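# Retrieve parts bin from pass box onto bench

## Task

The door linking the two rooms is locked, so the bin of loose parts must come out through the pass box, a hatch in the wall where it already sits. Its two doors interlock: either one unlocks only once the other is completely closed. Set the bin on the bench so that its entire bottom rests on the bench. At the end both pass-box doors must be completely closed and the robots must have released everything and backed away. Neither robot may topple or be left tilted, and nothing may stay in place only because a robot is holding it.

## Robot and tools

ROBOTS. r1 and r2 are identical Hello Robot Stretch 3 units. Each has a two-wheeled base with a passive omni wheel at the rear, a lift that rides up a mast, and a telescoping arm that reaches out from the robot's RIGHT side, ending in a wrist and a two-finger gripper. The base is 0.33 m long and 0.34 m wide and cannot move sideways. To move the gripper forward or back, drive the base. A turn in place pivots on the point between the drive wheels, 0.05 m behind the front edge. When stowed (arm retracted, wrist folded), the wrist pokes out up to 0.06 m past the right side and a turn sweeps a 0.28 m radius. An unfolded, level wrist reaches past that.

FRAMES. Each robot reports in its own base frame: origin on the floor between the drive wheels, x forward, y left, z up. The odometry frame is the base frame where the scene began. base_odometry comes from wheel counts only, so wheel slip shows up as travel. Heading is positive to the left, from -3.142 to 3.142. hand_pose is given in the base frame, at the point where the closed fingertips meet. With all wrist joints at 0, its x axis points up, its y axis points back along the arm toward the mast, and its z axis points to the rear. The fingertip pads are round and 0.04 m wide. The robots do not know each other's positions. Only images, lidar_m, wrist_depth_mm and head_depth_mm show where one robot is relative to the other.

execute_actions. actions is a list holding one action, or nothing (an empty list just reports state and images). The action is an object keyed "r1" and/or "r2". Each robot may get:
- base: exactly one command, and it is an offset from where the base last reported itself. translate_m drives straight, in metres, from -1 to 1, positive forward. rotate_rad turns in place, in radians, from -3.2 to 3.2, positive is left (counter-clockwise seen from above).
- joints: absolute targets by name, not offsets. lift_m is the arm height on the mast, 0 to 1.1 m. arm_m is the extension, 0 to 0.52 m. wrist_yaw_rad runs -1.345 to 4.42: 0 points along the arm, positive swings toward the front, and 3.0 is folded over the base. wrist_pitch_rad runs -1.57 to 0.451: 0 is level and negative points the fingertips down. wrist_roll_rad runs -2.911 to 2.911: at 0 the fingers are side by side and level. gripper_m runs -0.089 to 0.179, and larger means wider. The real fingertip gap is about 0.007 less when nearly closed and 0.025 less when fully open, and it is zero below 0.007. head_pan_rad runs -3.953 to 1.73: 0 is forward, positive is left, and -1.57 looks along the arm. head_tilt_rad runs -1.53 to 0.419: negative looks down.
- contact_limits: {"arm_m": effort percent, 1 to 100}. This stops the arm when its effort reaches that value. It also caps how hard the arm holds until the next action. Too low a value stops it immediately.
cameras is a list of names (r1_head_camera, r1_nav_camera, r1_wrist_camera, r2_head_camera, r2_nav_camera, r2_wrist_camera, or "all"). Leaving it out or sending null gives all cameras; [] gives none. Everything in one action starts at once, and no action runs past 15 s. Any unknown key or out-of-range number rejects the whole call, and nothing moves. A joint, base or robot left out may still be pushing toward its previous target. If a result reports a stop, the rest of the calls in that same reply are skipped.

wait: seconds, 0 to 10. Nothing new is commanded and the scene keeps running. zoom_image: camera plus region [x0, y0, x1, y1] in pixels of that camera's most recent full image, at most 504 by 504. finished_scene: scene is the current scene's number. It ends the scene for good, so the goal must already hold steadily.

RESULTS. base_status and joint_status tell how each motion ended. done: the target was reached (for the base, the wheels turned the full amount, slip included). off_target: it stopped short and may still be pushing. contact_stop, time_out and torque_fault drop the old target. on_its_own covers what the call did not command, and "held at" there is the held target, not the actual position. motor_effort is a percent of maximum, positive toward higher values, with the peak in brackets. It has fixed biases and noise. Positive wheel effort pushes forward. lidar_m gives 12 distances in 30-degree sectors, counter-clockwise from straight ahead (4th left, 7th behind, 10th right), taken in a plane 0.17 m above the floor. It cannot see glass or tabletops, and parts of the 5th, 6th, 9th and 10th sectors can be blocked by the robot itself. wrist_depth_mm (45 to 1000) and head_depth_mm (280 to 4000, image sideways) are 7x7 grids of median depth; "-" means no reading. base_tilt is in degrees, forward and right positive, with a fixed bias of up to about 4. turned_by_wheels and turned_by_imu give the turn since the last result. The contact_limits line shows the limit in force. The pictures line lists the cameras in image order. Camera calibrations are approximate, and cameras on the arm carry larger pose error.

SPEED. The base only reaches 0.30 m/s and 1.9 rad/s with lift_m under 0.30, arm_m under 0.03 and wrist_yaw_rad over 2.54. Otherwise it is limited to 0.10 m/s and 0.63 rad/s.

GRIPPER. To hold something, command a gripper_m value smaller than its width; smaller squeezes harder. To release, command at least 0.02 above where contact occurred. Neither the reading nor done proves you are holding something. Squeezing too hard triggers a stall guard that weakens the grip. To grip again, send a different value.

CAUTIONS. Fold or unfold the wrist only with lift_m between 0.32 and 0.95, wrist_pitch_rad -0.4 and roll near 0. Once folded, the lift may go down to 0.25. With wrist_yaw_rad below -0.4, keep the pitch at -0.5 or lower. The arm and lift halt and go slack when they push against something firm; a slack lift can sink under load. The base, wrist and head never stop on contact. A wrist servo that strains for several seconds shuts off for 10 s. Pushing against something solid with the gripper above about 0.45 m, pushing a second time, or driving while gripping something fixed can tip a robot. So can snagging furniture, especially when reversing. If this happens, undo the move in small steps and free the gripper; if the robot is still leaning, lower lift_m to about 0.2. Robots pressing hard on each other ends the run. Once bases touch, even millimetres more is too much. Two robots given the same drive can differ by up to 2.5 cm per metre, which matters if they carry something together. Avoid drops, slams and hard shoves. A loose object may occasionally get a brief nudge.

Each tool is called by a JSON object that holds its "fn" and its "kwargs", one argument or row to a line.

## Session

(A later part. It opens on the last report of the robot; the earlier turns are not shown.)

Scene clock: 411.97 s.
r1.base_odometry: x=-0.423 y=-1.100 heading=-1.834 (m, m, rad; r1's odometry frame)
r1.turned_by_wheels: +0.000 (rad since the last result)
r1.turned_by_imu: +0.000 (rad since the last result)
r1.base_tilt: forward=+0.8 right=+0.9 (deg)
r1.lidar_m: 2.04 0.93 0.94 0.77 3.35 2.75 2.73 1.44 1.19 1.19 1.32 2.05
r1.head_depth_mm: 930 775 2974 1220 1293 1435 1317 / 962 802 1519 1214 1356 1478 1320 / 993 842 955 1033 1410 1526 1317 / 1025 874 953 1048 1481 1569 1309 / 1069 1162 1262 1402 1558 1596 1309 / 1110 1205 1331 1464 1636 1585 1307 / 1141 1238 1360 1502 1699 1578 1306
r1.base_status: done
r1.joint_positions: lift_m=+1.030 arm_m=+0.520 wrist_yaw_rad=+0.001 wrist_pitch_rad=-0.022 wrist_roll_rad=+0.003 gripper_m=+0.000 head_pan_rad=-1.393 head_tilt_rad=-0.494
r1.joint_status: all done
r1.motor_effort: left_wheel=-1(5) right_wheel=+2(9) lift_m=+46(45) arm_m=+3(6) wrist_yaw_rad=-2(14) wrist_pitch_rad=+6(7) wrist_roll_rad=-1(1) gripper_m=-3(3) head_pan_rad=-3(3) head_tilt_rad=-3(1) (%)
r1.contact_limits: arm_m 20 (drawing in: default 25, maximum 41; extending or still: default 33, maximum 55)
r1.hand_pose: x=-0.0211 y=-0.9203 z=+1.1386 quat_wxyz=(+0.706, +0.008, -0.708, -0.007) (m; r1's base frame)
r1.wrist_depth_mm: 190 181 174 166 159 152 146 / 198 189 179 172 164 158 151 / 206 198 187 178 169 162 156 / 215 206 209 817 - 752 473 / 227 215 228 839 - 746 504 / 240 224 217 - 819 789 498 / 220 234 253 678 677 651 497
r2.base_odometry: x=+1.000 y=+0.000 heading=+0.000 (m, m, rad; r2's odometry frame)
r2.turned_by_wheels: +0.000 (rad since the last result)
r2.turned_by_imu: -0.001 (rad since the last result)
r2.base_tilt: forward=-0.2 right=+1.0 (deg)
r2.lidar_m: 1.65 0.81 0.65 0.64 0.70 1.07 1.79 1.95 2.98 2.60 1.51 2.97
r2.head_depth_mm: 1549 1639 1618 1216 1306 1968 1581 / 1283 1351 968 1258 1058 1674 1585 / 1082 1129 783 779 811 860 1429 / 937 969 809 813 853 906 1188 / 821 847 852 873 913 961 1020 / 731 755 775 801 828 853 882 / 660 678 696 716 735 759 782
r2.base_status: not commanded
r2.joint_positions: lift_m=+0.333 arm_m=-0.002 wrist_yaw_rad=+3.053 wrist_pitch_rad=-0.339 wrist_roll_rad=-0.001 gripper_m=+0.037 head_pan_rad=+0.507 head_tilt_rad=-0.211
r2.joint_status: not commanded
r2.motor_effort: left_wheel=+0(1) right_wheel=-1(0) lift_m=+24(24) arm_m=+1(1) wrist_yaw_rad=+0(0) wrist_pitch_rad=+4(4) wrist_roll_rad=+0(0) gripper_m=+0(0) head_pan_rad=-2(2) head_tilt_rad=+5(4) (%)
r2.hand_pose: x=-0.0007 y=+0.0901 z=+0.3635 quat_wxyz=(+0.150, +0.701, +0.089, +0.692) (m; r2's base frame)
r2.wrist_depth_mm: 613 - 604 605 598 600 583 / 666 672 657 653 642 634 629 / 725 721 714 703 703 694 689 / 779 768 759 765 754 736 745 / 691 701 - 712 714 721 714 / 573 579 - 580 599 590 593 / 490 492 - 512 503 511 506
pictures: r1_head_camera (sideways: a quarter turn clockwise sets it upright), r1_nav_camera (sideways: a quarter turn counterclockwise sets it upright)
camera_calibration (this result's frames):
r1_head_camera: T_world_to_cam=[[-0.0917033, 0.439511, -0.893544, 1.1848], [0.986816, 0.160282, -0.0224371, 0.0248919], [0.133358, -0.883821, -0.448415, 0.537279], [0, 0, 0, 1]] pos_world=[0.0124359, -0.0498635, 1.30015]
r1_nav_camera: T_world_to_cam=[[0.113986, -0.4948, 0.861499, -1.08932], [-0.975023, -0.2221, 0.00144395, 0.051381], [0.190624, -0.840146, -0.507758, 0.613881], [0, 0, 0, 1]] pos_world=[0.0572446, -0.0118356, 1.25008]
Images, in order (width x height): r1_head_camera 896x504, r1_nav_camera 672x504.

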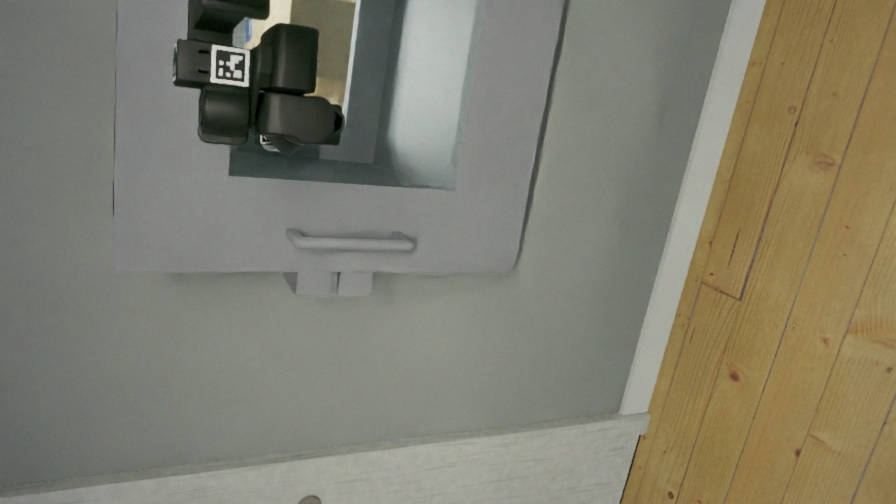

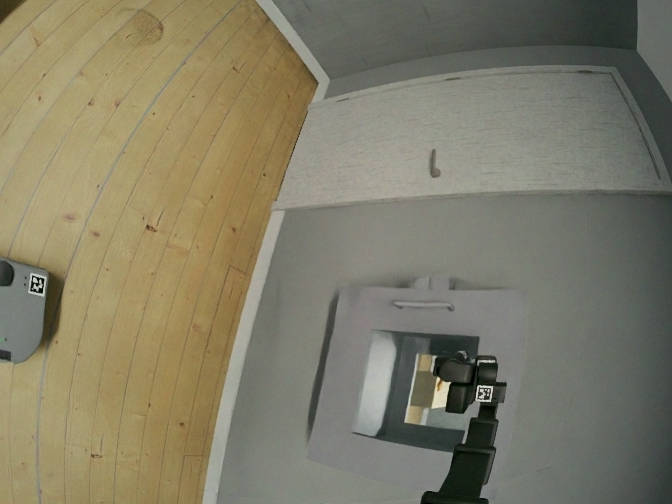

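{"fn": "execute_actions", "kwargs": {
  "actions": [
    {"r1":{"base":{"rotate_rad":-0.4},"joints":{"arm_m":0.35}}}
  ],
  "cameras": []
}}

{"fn": "execute_actions", "kwargs": {
  "actions": [
    {"r1":{"base":{"translate_m":0.12}}}
  ],
  "cameras": []
}}

{"fn": "execute_actions", "kwargs": {
  "actions": [
    {"r1":{"base":{"rotate_rad":0.4}}}
  ],
  "cameras": []
}}

{"fn": "execute_actions", "kwargs": {
  "actions": [
    {"r1":{"base":{"translate_m":-0.07}}}
  ],
  "cameras": []
}}

{"fn": "execute_actions", "kwargs": {
  "actions": [
    {"r1":{"joints":{"arm_m":0.52},"contact_limits":{"arm_m":14}}}
  ],
  "cameras": ["r1_head_camera","r2_head_camera"]
}}

Scene clock: 424.83 s.
r1.base_odometry: x=-0.423 y=-1.100 heading=-2.234 (m, m, rad; r1's odometry frame)
r1.turned_by_wheels: -0.400 (rad since the last result)
r1.turned_by_imu: -0.404 (rad since the last result)
r1.base_tilt: forward=+0.8 right=+0.9 (deg)
r1.lidar_m: 2.04 2.05 0.93 1.18 0.77 3.08 2.73 2.20 1.34 1.19 1.19 1.41
r1.head_depth_mm: 994 1050 - 1287 1427 1565 1321 / 977 847 - 1280 1431 1549 1322 / 971 834 911 1001 1413 1539 1317 / 966 827 1534 1203 1405 1523 1315 / 957 820 3095 1198 1395 1508 1308 / 952 813 1512 1194 1384 1509 1310 / 949 806 900 970 1371 1490 1306
r1.base_status: done
r1.joint_positions: lift_m=+1.030 arm_m=+0.350 wrist_yaw_rad=+0.000 wrist_pitch_rad=-0.022 wrist_roll_rad=+0.003 gripper_m=+0.000 head_pan_rad=-1.393 head_tilt_rad=-0.494
r1.joint_status: all done
r1.motor_effort: left_wheel=+3(9) right_wheel=-2(7) lift_m=+45(46) arm_m=-4(5) wrist_yaw_rad=-1(1) wrist_pitch_rad=+7(7) wrist_roll_rad=+0(1) gripper_m=-2(3) head_pan_rad=-2(3) head_tilt_rad=-2(1) (%)
r1.hand_pose: x=-0.0215 y=-0.7509 z=+1.1386 quat_wxyz=(+0.706, +0.008, -0.708, -0.008) (m; r1's base frame)
r1.wrist_depth_mm: 296 310 328 351 614 648 698 / 305 319 340 362 644 675 736 / 315 332 349 370 661 714 759 / 768 - 372 386 690 735 790 / 747 960 999 394 723 754 838 / 727 914 883 - 765 820 864 / 669 683 628 435 775 852 910
r2.base_odometry: x=+1.000 y=+0.000 heading=+0.000 (m, m, rad; r2's odometry frame)
r2.turned_by_wheels: +0.000 (rad since the last result)
r2.turned_by_imu: -0.003 (rad since the last result)
r2.base_tilt: forward=+0.0 right=+0.9 (deg)
r2.lidar_m: 1.65 0.81 0.65 0.64 0.70 1.07 1.79 1.95 2.97 2.61 1.51 2.97
r2.head_depth_mm: 1556 1641 1620 1219 1310 1970 1580 / 1286 1350 966 1267 1052 1679 1581 / 1078 1128 782 778 813 862 1432 / 931 969 808 813 854 911 1193 / 818 846 850 874 917 961 1013 / 733 755 775 799 828 854 882 / 663 679 698 715 738 757 780
r2.base_status: not commanded
r2.joint_positions: lift_m=+0.333 arm_m=-0.002 wrist_yaw_rad=+3.053 wrist_pitch_rad=-0.339 wrist_roll_rad=-0.001 gripper_m=+0.037 head_pan_rad=+0.507 head_tilt_rad=-0.211
r2.joint_status: not commanded
r2.motor_effort: left_wheel=+0(1) right_wheel=-1(0) lift_m=+24(24) arm_m=+1(1) wrist_yaw_rad=+0(0) wrist_pitch_rad=+4(5) wrist_roll_rad=+1(0) gripper_m=+0(0) head_pan_rad=-2(2) head_tilt_rad=+5(4) (%)
r2.hand_pose: x=-0.0007 y=+0.0901 z=+0.3635 quat_wxyz=(+0.150, +0.701, +0.089, +0.692) (m; r2's base frame)
r2.wrist_depth_mm: 614 - 602 594 594 597 584 / 665 661 654 649 650 643 626 / 730 722 703 715 697 699 685 / 771 765 762 751 747 749 754 / 696 697 - 703 717 736 728 / 576 574 - 589 586 595 593 / 489 494 - 514 503 505 507
pictures: none
No camera images: the call's "cameras" was empty. Leave "cameras" out to get every camera's image.

Scene clock: 427.00 s.
r1.base_odometry: x=-0.497 y=-1.195 heading=-2.234 (m, m, rad; r1's odometry frame)
r1.turned_by_wheels: +0.000 (rad since the last result)
r1.turned_by_imu: +0.000 (rad since the last result)
r1.base_tilt: forward=+0.8 right=+0.9 (deg)
r1.lidar_m: 1.92 1.93 0.90 0.90 2.23 3.22 2.85 2.16 1.31 1.16 1.17 1.36
r1.head_depth_mm: 957 807 - 1248 1407 1532 1315 / 953 803 - 990 1392 1512 1321 / 947 808 1511 1207 1385 1511 1316 / 943 800 3133 1206 1375 1507 1313 / 939 793 3113 1197 1361 1504 1310 / 930 786 865 939 1358 1492 1307 / 928 782 861 1176 1339 1475 1301
r1.base_status: done
r1.joint_positions: lift_m=+1.030 arm_m=+0.350 wrist_yaw_rad=+0.000 wrist_pitch_rad=-0.022 wrist_roll_rad=+0.003 gripper_m=+0.000 head_pan_rad=-1.393 head_tilt_rad=-0.494
r1.joint_status: not commanded
r1.motor_effort: left_wheel=+3(7) right_wheel=-2(5) lift_m=+46(45) arm_m=-4(4) wrist_yaw_rad=+0(0) wrist_pitch_rad=+6(6) wrist_roll_rad=-1(0) gripper_m=-2(2) head_pan_rad=-3(2) head_tilt_rad=+0(2) (%)
r1.hand_pose: x=-0.0215 y=-0.7509 z=+1.1386 quat_wxyz=(+0.706, +0.008, -0.708, -0.008) (m; r1's base frame)
r1.wrist_depth_mm: 273 287 303 324 342 634 676 / 280 293 313 335 357 650 698 / 289 305 328 345 366 679 723 / 559 882 - 894 384 706 753 / 547 913 - 942 403 717 797 / 542 832 912 - 424 782 827 / 523 688 690 619 428 817 879
r2.base_odometry: x=+1.000 y=+0.000 heading=+0.000 (m, m, rad; r2's odometry frame)
r2.turned_by_wheels: +0.000 (rad since the last result)
r2.turned_by_imu: -0.001 (rad since the last result)
r2.base_tilt: forward=-0.1 right=+1.0 (deg)
r2.lidar_m: 1.65 0.81 0.65 0.64 0.70 1.07 1.79 1.95 2.98 2.60 1.51 2.97
r2.head_depth_mm: 1556 1649 1620 1230 1313 1979 1565 / 1289 1347 966 1258 1056 1665 1588 / 1081 1129 784 778 807 862 1429 / 932 968 808 814 855 909 1191 / 824 850 850 874 912 960 1014 / 733 754 777 800 827 852 882 / 661 679 696 716 738 756 782
r2.base_status: not commanded
r2.joint_positions: lift_m=+0.333 arm_m=-0.002 wrist_yaw_rad=+3.053 wrist_pitch_rad=-0.339 wrist_roll_rad=-0.001 gripper_m=+0.037 head_pan_rad=+0.507 head_tilt_rad=-0.211
r2.joint_status: not commanded
r2.motor_effort: left_wheel=-1(0) right_wheel=-1(0) lift_m=+24(24) arm_m=+0(1) wrist_yaw_rad=+0(0) wrist_pitch_rad=+4(5) wrist_roll_rad=+0(1) gripper_m=+0(0) head_pan_rad=-2(2) head_tilt_rad=+5(4) (%)
r2.hand_pose: x=-0.0007 y=+0.0901 z=+0.3635 quat_wxyz=(+0.150, +0.701, +0.089, +0.692) (m; r2's base frame)
r2.wrist_depth_mm: 623 - 610 601 601 589 587 / 664 669 658 653 646 635 634 / 728 718 701 712 699 691 691 / 775 776 763 761 755 745 751 / 689 699 - 705 714 718 717 / 577 573 - 586 586 595 597 / 492 491 - 515 499 504 506
pictures: none
No camera images: the call's "cameras" was empty. Leave "cameras" out to get every camera's image.

Scene clock: 428.60 s.
r1.base_odometry: x=-0.497 y=-1.195 heading=-1.834 (m, m, rad; r1's odometry frame)
r1.turned_by_wheels: +0.400 (rad since the last result)
r1.turned_by_imu: +0.404 (rad since the last result)
r1.base_tilt: forward=+0.8 right=+0.9 (deg)
r1.lidar_m: 1.92 2.14 0.90 0.81 3.46 2.87 2.71 1.41 1.17 1.16 1.29 1.93
r1.head_depth_mm: 912 754 - 1218 1264 1405 1325 / 938 780 - 972 1322 1466 1319 / 976 831 887 975 1385 1507 1316 / 1013 1097 1184 1308 1451 1550 1308 / 1049 1139 1244 1361 1521 1585 1312 / 1086 1175 1286 1416 1585 1596 1306 / 1097 1210 1316 1478 1666 1587 1306
r1.base_status: done
r1.joint_positions: lift_m=+1.030 arm_m=+0.350 wrist_yaw_rad=+0.000 wrist_pitch_rad=-0.022 wrist_roll_rad=+0.003 gripper_m=+0.000 head_pan_rad=-1.393 head_tilt_rad=-0.494
r1.joint_status: not commanded
r1.motor_effort: left_wheel=-1(6) right_wheel=+3(8) lift_m=+46(46) arm_m=-4(4) wrist_yaw_rad=+0(1) wrist_pitch_rad=+6(7) wrist_roll_rad=+0(0) gripper_m=-3(3) head_pan_rad=-2(3) head_tilt_rad=-1(3) (%)
r1.hand_pose: x=-0.0215 y=-0.7509 z=+1.1386 quat_wxyz=(+0.706, +0.008, -0.708, -0.008) (m; r1's base frame)
r1.wrist_depth_mm: 626 603 316 298 286 275 263 / 665 635 327 311 296 283 274 / 679 667 628 318 306 293 282 / 711 688 651 333 - - 635 / 756 721 386 342 - 913 639 / 806 747 697 - 895 832 632 / 836 783 745 368 669 663 605
r2.base_odometry: x=+1.000 y=+0.000 heading=+0.000 (m, m, rad; r2's odometry frame)
r2.turned_by_wheels: +0.000 (rad since the last result)
r2.turned_by_imu: +0.000 (rad since the last result)
r2.base_tilt: forward=+0.0 right=+1.0 (deg)
r2.lidar_m: 1.65 0.81 0.65 0.64 0.70 1.07 1.79 1.95 2.98 2.59 1.51 2.96
r2.head_depth_mm: 1553 1626 1624 1216 1309 1983 1584 / 1289 1356 964 1266 1053 1687 1587 / 1080 1132 784 778 811 861 1434 / 930 968 809 814 852 905 1201 / 820 850 850 875 917 964 1015 / 735 753 778 798 827 851 882 / 662 678 696 717 738 759 783
r2.base_status: not commanded
r2.joint_positions: lift_m=+0.333 arm_m=-0.002 wrist_yaw_rad=+3.053 wrist_pitch_rad=-0.339 wrist_roll_rad=-0.001 gripper_m=+0.037 head_pan_rad=+0.507 head_tilt_rad=-0.211
r2.joint_status: not commanded
r2.motor_effort: left_wheel=-1(1) right_wheel=-2(0) lift_m=+24(24) arm_m=+1(0) wrist_yaw_rad=+0(0) wrist_pitch_rad=+4(4) wrist_roll_rad=+1(1) gripper_m=+0(1) head_pan_rad=-2(3) head_tilt_rad=+4(5) (%)
r2.hand_pose: x=-0.0007 y=+0.0901 z=+0.3635 quat_wxyz=(+0.150, +0.701, +0.089, +0.692) (m; r2's base frame)
r2.wrist_depth_mm: 605 - 612 608 595 590 584 / 670 668 658 650 649 630 634 / 726 720 712 713 696 684 686 / 784 771 768 753 753 751 746 / 686 692 - 707 714 709 723 / 578 581 - 580 593 594 591 / 495 497 - 509 498 509 508
pictures: none
No camera images: the call's "cameras" was empty. Leave "cameras" out to get every camera's image.

Scene clock: 430.23 s.
r1.base_odometry: x=-0.479 y=-1.127 heading=-1.834 (m, m, rad; r1's odometry frame)
r1.turned_by_wheels: +0.000 (rad since the last result)
r1.turned_by_imu: +0.000 (rad since the last result)
r1.base_tilt: forward=+0.8 right=+0.9 (deg)
r1.lidar_m: 1.99 2.22 0.94 0.82 3.39 2.80 2.68 1.39 1.15 1.15 1.28 2.00
r1.head_depth_mm: 904 742 - 1220 1246 1385 1321 / 925 771 - 1149 1305 1447 1320 / 959 805 875 968 1367 1497 1310 / 998 1064 937 1242 1431 1538 1313 / 1035 1122 1231 1351 1506 1588 1312 / 1072 1165 1281 1417 1584 1585 1309 / 1098 1194 1318 1461 1640 1587 1303
r1.base_status: done
r1.joint_positions: lift_m=+1.030 arm_m=+0.350 wrist_yaw_rad=+0.000 wrist_pitch_rad=-0.022 wrist_roll_rad=+0.003 gripper_m=+0.000 head_pan_rad=-1.393 head_tilt_rad=-0.494
r1.joint_status: not commanded
r1.motor_effort: left_wheel=-1(6) right_wheel=+3(4) lift_m=+45(45) arm_m=-4(3) wrist_yaw_rad=+1(1) wrist_pitch_rad=+6(7) wrist_roll_rad=-1(0) gripper_m=-2(3) head_pan_rad=-3(2) head_tilt_rad=-3(1) (%)
r1.hand_pose: x=-0.0215 y=-0.7509 z=+1.1386 quat_wxyz=(+0.706, +0.008, -0.708, -0.008) (m; r1's base frame)
r1.wrist_depth_mm: 629 606 301 287 275 263 255 / 659 621 312 300 285 274 263 / 684 640 326 311 296 281 271 / 706 675 337 904 - 861 534 / 723 711 348 806 - 909 525 / 777 738 361 - 875 801 526 / 822 766 382 620 666 657 527
r2.base_odometry: x=+1.000 y=+0.000 heading=+0.000 (m, m, rad; r2's odometry frame)
r2.turned_by_wheels: +0.000 (rad since the last result)
r2.turned_by_imu: +0.000 (rad since the last result)
r2.base_tilt: forward=-0.1 right=+1.1 (deg)
r2.lidar_m: 1.65 0.81 0.65 0.64 0.70 1.07 1.79 1.94 2.99 2.61 1.51 2.97
r2.head_depth_mm: 1553 1635 1621 1218 1311 1990 1580 / 1287 1359 965 1259 1061 1676 1584 / 1085 1125 786 779 810 861 1434 / 930 965 811 815 855 909 1197 / 821 847 848 877 914 961 1015 / 735 752 776 803 827 854 881 / 661 678 698 717 736 758 783
r2.base_status: not commanded
r2.joint_positions: lift_m=+0.333 arm_m=-0.002 wrist_yaw_rad=+3.053 wrist_pitch_rad=-0.339 wrist_roll_rad=-0.001 gripper_m=+0.037 head_pan_rad=+0.507 head_tilt_rad=-0.211
r2.joint_status: not commanded
r2.motor_effort: left_wheel=+0(0) right_wheel=-1(0) lift_m=+24(24) arm_m=+1(1) wrist_yaw_rad=+0(0) wrist_pitch_rad=+4(5) wrist_roll_rad=+0(0) gripper_m=+0(0) head_pan_rad=-2(2) head_tilt_rad=+4(5) (%)
r2.hand_pose: x=-0.0007 y=+0.0901 z=+0.3635 quat_wxyz=(+0.150, +0.701, +0.089, +0.692) (m; r2's base frame)
r2.wrist_depth_mm: 617 - 607 603 600 590 593 / 670 666 651 653 640 645 633 / 731 719 717 704 701 686 681 / 777 769 766 760 741 743 738 / 693 696 - 707 719 728 719 / 573 579 - 588 583 591 600 / 489 490 - 516 497 507 505
pictures: none
No camera images: the call's "cameras" was empty. Leave "cameras" out to get every camera's image.

Scene clock: 432.90 s.
r1.base_odometry: x=-0.479 y=-1.127 heading=-1.834 (m, m, rad; r1's odometry frame)
r1.turned_by_wheels: +0.000 (rad since the last result)
r1.turned_by_imu: -0.009 (rad since the last result)
r1.base_tilt: forward=+0.8 right=+0.9 (deg)
r1.lidar_m: 1.99 2.21 0.94 0.81 3.40 2.79 2.73 1.40 1.15 1.15 1.27 1.99
r1.head_depth_mm: 901 749 2934 1217 1254 1383 1320 / 928 776 1482 1210 1307 1452 1316 / 956 817 894 985 1365 1495 1318 / 993 1058 931 1035 1429 1547 1314 / 1029 1119 1222 1350 1494 1592 1312 / 1072 1160 1272 1410 1556 1590 1303 / 1100 1182 1303 1448 1628 1582 1306
r1.base_status: not commanded
r1.joint_positions: lift_m=+1.030 arm_m=+0.503 wrist_yaw_rad=+0.008 wrist_pitch_rad=-0.025 wrist_roll_rad=+0.003 gripper_m=+0.000 head_pan_rad=-1.393 head_tilt_rad=-0.495
r1.joint_status: arm_m contact_stop (moved +0.152 of +0.170)
r1.on_its_own: arm_m is slack since a contact_stop, until your next command for it (your +0.520 is given up)
r1.motor_effort: left_wheel=+3(6) right_wheel=-3(5) lift_m=+44(45) arm_m=+0(15) wrist_yaw_rad=-7(11) wrist_pitch_rad=+7(10) wrist_roll_rad=-1(1) gripper_m=-3(3) head_pan_rad=-3(3) head_tilt_rad=-2(1) (%)
r1.contact_limits: arm_m 14 (drawing in: default 25, maximum 41; extending or still: default 33, maximum 55)
r1.hand_pose: x=-0.0193 y=-0.9032 z=+1.1379 quat_wxyz=(+0.706, +0.012, -0.708, -0.006) (m; r1's base frame)
r1.wrist_depth_mm: 184 174 165 156 149 141 135 / 193 182 171 162 154 146 139 / 203 188 177 167 159 151 144 / 518 197 185 547 - 699 499 / 557 207 193 783 - - 560 / 583 216 203 - 816 755 551 / 245 217 211 643 654 666 565
r2.base_odometry: x=+1.000 y=+0.000 heading=+0.000 (m, m, rad; r2's odometry frame)
r2.turned_by_wheels: +0.000 (rad since the last result)
r2.turned_by_imu: -0.001 (rad since the last result)
r2.base_tilt: forward=+0.0 right=+1.0 (deg)
r2.lidar_m: 1.64 0.81 0.65 0.64 0.70 1.07 1.79 1.95 2.98 2.61 1.51 2.97
r2.head_depth_mm: 1563 1640 1609 1226 1302 1970 1585 / 1281 1349 968 1269 1058 1687 1577 / 1078 1135 784 779 814 859 1438 / 933 968 811 813 855 906 1195 / 819 848 851 873 913 961 1014 / 734 752 777 801 828 854 879 / 663 679 696 715 736 760 782
r2.base_status: not commanded
r2.joint_positions: lift_m=+0.333 arm_m=-0.002 wrist_yaw_rad=+3.053 wrist_pitch_rad=-0.339 wrist_roll_rad=-0.001 gripper_m=+0.037 head_pan_rad=+0.507 head_tilt_rad=-0.211
r2.joint_status: not commanded
r2.motor_effort: left_wheel=-1(1) right_wheel=+0(0) lift_m=+24(24) arm_m=+0(1) wrist_yaw_rad=+0(0) wrist_pitch_rad=+4(4) wrist_roll_rad=+1(1) gripper_m=+0(0) head_pan_rad=-2(3) head_tilt_rad=+4(4) (%)
r2.hand_pose: x=-0.0007 y=+0.0901 z=+0.3635 quat_wxyz=(+0.150, +0.701, +0.089, +0.692) (m; r2's base frame)
r2.wrist_depth_mm: 614 - 606 604 591 598 586 / 667 668 653 658 649 634 634 / 729 727 711 701 695 700 693 / 771 770 753 752 760 744 739 / 689 692 - 697 710 723 718 / 573 578 - 586 590 600 596 / 489 494 - 516 499 507 503
pictures: r1_head_camera (sideways: a quarter turn clockwise sets it upright), r2_head_camera (sideways: a quarter turn clockwise sets it upright)
camera_calibration (this result's frames):
r1_head_camera: T_world_to_cam=[[-0.0917644, 0.440327, -0.893136, 1.18427], [0.986843, 0.160117, -0.0224524, 0.0249116], [0.13312, -0.883445, -0.449227, 0.538337], [0, 0, 0, 1]] pos_world=[0.0124263, -0.0498631, 1.30011]
r2_head_camera: T_world_to_cam=[[-0.223847, -0.0950403, -0.969979, 1.28511], [-0.497383, 0.867018, 0.0298316, -0.0275007], [0.838154, 0.489129, -0.241351, 0.271318], [0, 0, 0, 1]] pos_world=[0.0465827, 0.0132712, 1.31283]
Images, in order (width x height): r1_head_camera 896x504, r2_head_camera 896x504.

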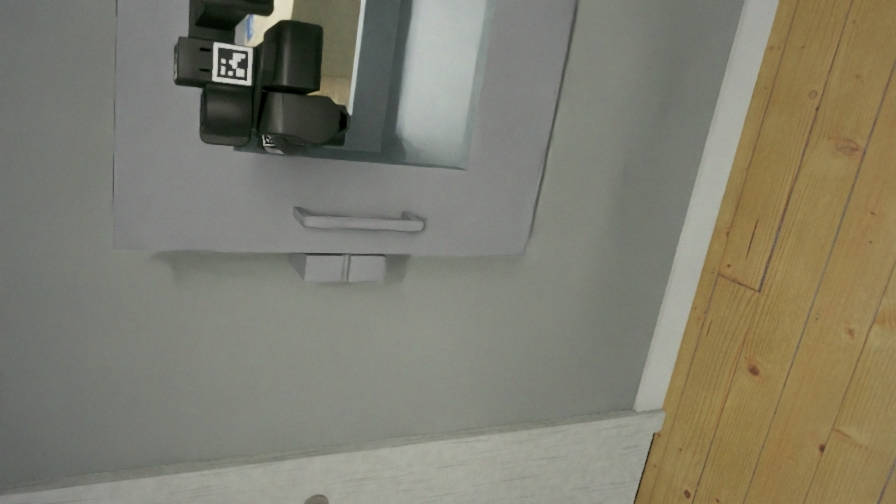

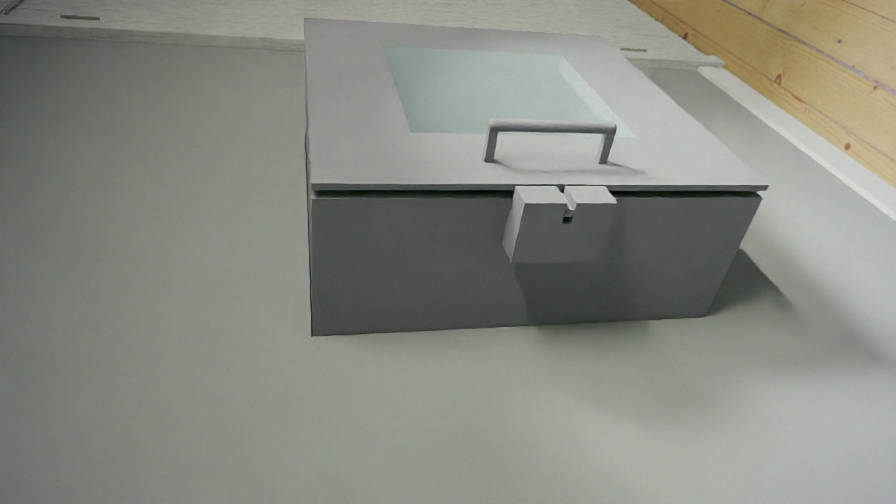

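{"fn": "execute_actions", "kwargs": {
  "actions": [
    {"r1":{"joints":{"arm_m":0.2}}}
  ],
  "cameras": []
}}

{"fn": "finished_scene", "kwargs": {
  "scene": 1
}}

Scene clock: 439.20 s.
r1.base_odometry: x=-0.479 y=-1.127 heading=-1.834 (m, m, rad; r1's odometry frame)
r1.turned_by_wheels: +0.000 (rad since the last result)
r1.turned_by_imu: -0.001 (rad since the last result)
r1.base_tilt: forward=+0.8 right=+0.9 (deg)
r1.lidar_m: 1.99 2.21 0.94 0.82 3.41 2.79 2.73 1.41 1.15 1.15 1.28 1.99
r1.head_depth_mm: 902 762 - - 1253 1382 1314 / 929 790 - - 1320 1457 1321 / 956 815 891 979 1369 1492 1310 / 992 1053 933 1037 1421 1542 1317 / 1032 1120 1220 1348 1506 1590 1308 / 1069 1161 1272 1409 1567 1595 1304 / 1097 1190 1305 1439 1638 1578 1304
r1.base_status: not commanded
r1.joint_positions: lift_m=+1.030 arm_m=+0.200 wrist_yaw_rad=+0.001 wrist_pitch_rad=-0.022 wrist_roll_rad=+0.003 gripper_m=+0.000 head_pan_rad=-1.393 head_tilt_rad=-0.495
r1.joint_status: all done
r1.motor_effort: left_wheel=+0(4) right_wheel=+1(3) lift_m=+44(44) arm_m=-4(4) wrist_yaw_rad=-1(9) wrist_pitch_rad=+6(7) wrist_roll_rad=+0(1) gripper_m=-3(3) head_pan_rad=-2(2) head_tilt_rad=-2(1) (%)
r1.hand_pose: x=-0.0212 y=-0.6009 z=+1.1386 quat_wxyz=(+0.706, +0.008, -0.708, -0.008) (m; r1's base frame)
r1.wrist_depth_mm: 789 751 712 662 432 405 386 / 800 779 485 464 436 414 394 / 854 823 512 483 464 676 410 / 896 863 532 - - 827 421 / 910 893 540 - - 834 434 / 963 931 893 - 866 760 449 / - 976 600 567 552 518 464
r2.base_odometry: x=+1.000 y=+0.000 heading=+0.000 (m, m, rad; r2's odometry frame)
r2.turned_by_wheels: +0.000 (rad since the last result)
r2.turned_by_imu: -0.002 (rad since the last result)
r2.base_tilt: forward=-0.1 right=+1.0 (deg)
r2.lidar_m: 1.65 0.81 0.65 0.64 0.70 1.07 1.79 1.94 2.98 2.60 1.51 2.97
r2.head_depth_mm: 1558 1643 1617 1218 1313 1972 1578 / 1282 1349 966 1265 1055 1680 1586 / 1080 1128 784 778 811 863 1431 / 934 969 808 816 857 909 1190 / 823 849 850 873 919 962 1015 / 734 752 775 799 826 852 887 / 661 678 697 718 737 759 782
r2.base_status: not commanded
r2.joint_positions: lift_m=+0.333 arm_m=-0.002 wrist_yaw_rad=+3.053 wrist_pitch_rad=-0.339 wrist_roll_rad=-0.001 gripper_m=+0.037 head_pan_rad=+0.507 head_tilt_rad=-0.211
r2.joint_status: not commanded
r2.motor_effort: left_wheel=+0(1) right_wheel=-1(0) lift_m=+24(24) arm_m=+1(0) wrist_yaw_rad=+0(0) wrist_pitch_rad=+4(4) wrist_roll_rad=+0(1) gripper_m=+0(0) head_pan_rad=-2(2) head_tilt_rad=+4(4) (%)
r2.hand_pose: x=-0.0007 y=+0.0901 z=+0.3635 quat_wxyz=(+0.150, +0.701, +0.089, +0.692) (m; r2's base frame)
r2.wrist_depth_mm: 606 - 601 602 594 591 590 / 667 662 657 649 644 647 627 / 741 723 709 702 695 685 684 / 788 792 752 765 749 749 748 / 694 698 - 693 706 707 720 / 575 578 - 590 586 586 594 / 489 491 - 509 503 501 510
pictures: none
No camera images: the call's "cameras" was empty. Leave "cameras" out to get every camera's image.

The scene is finished: the task was done.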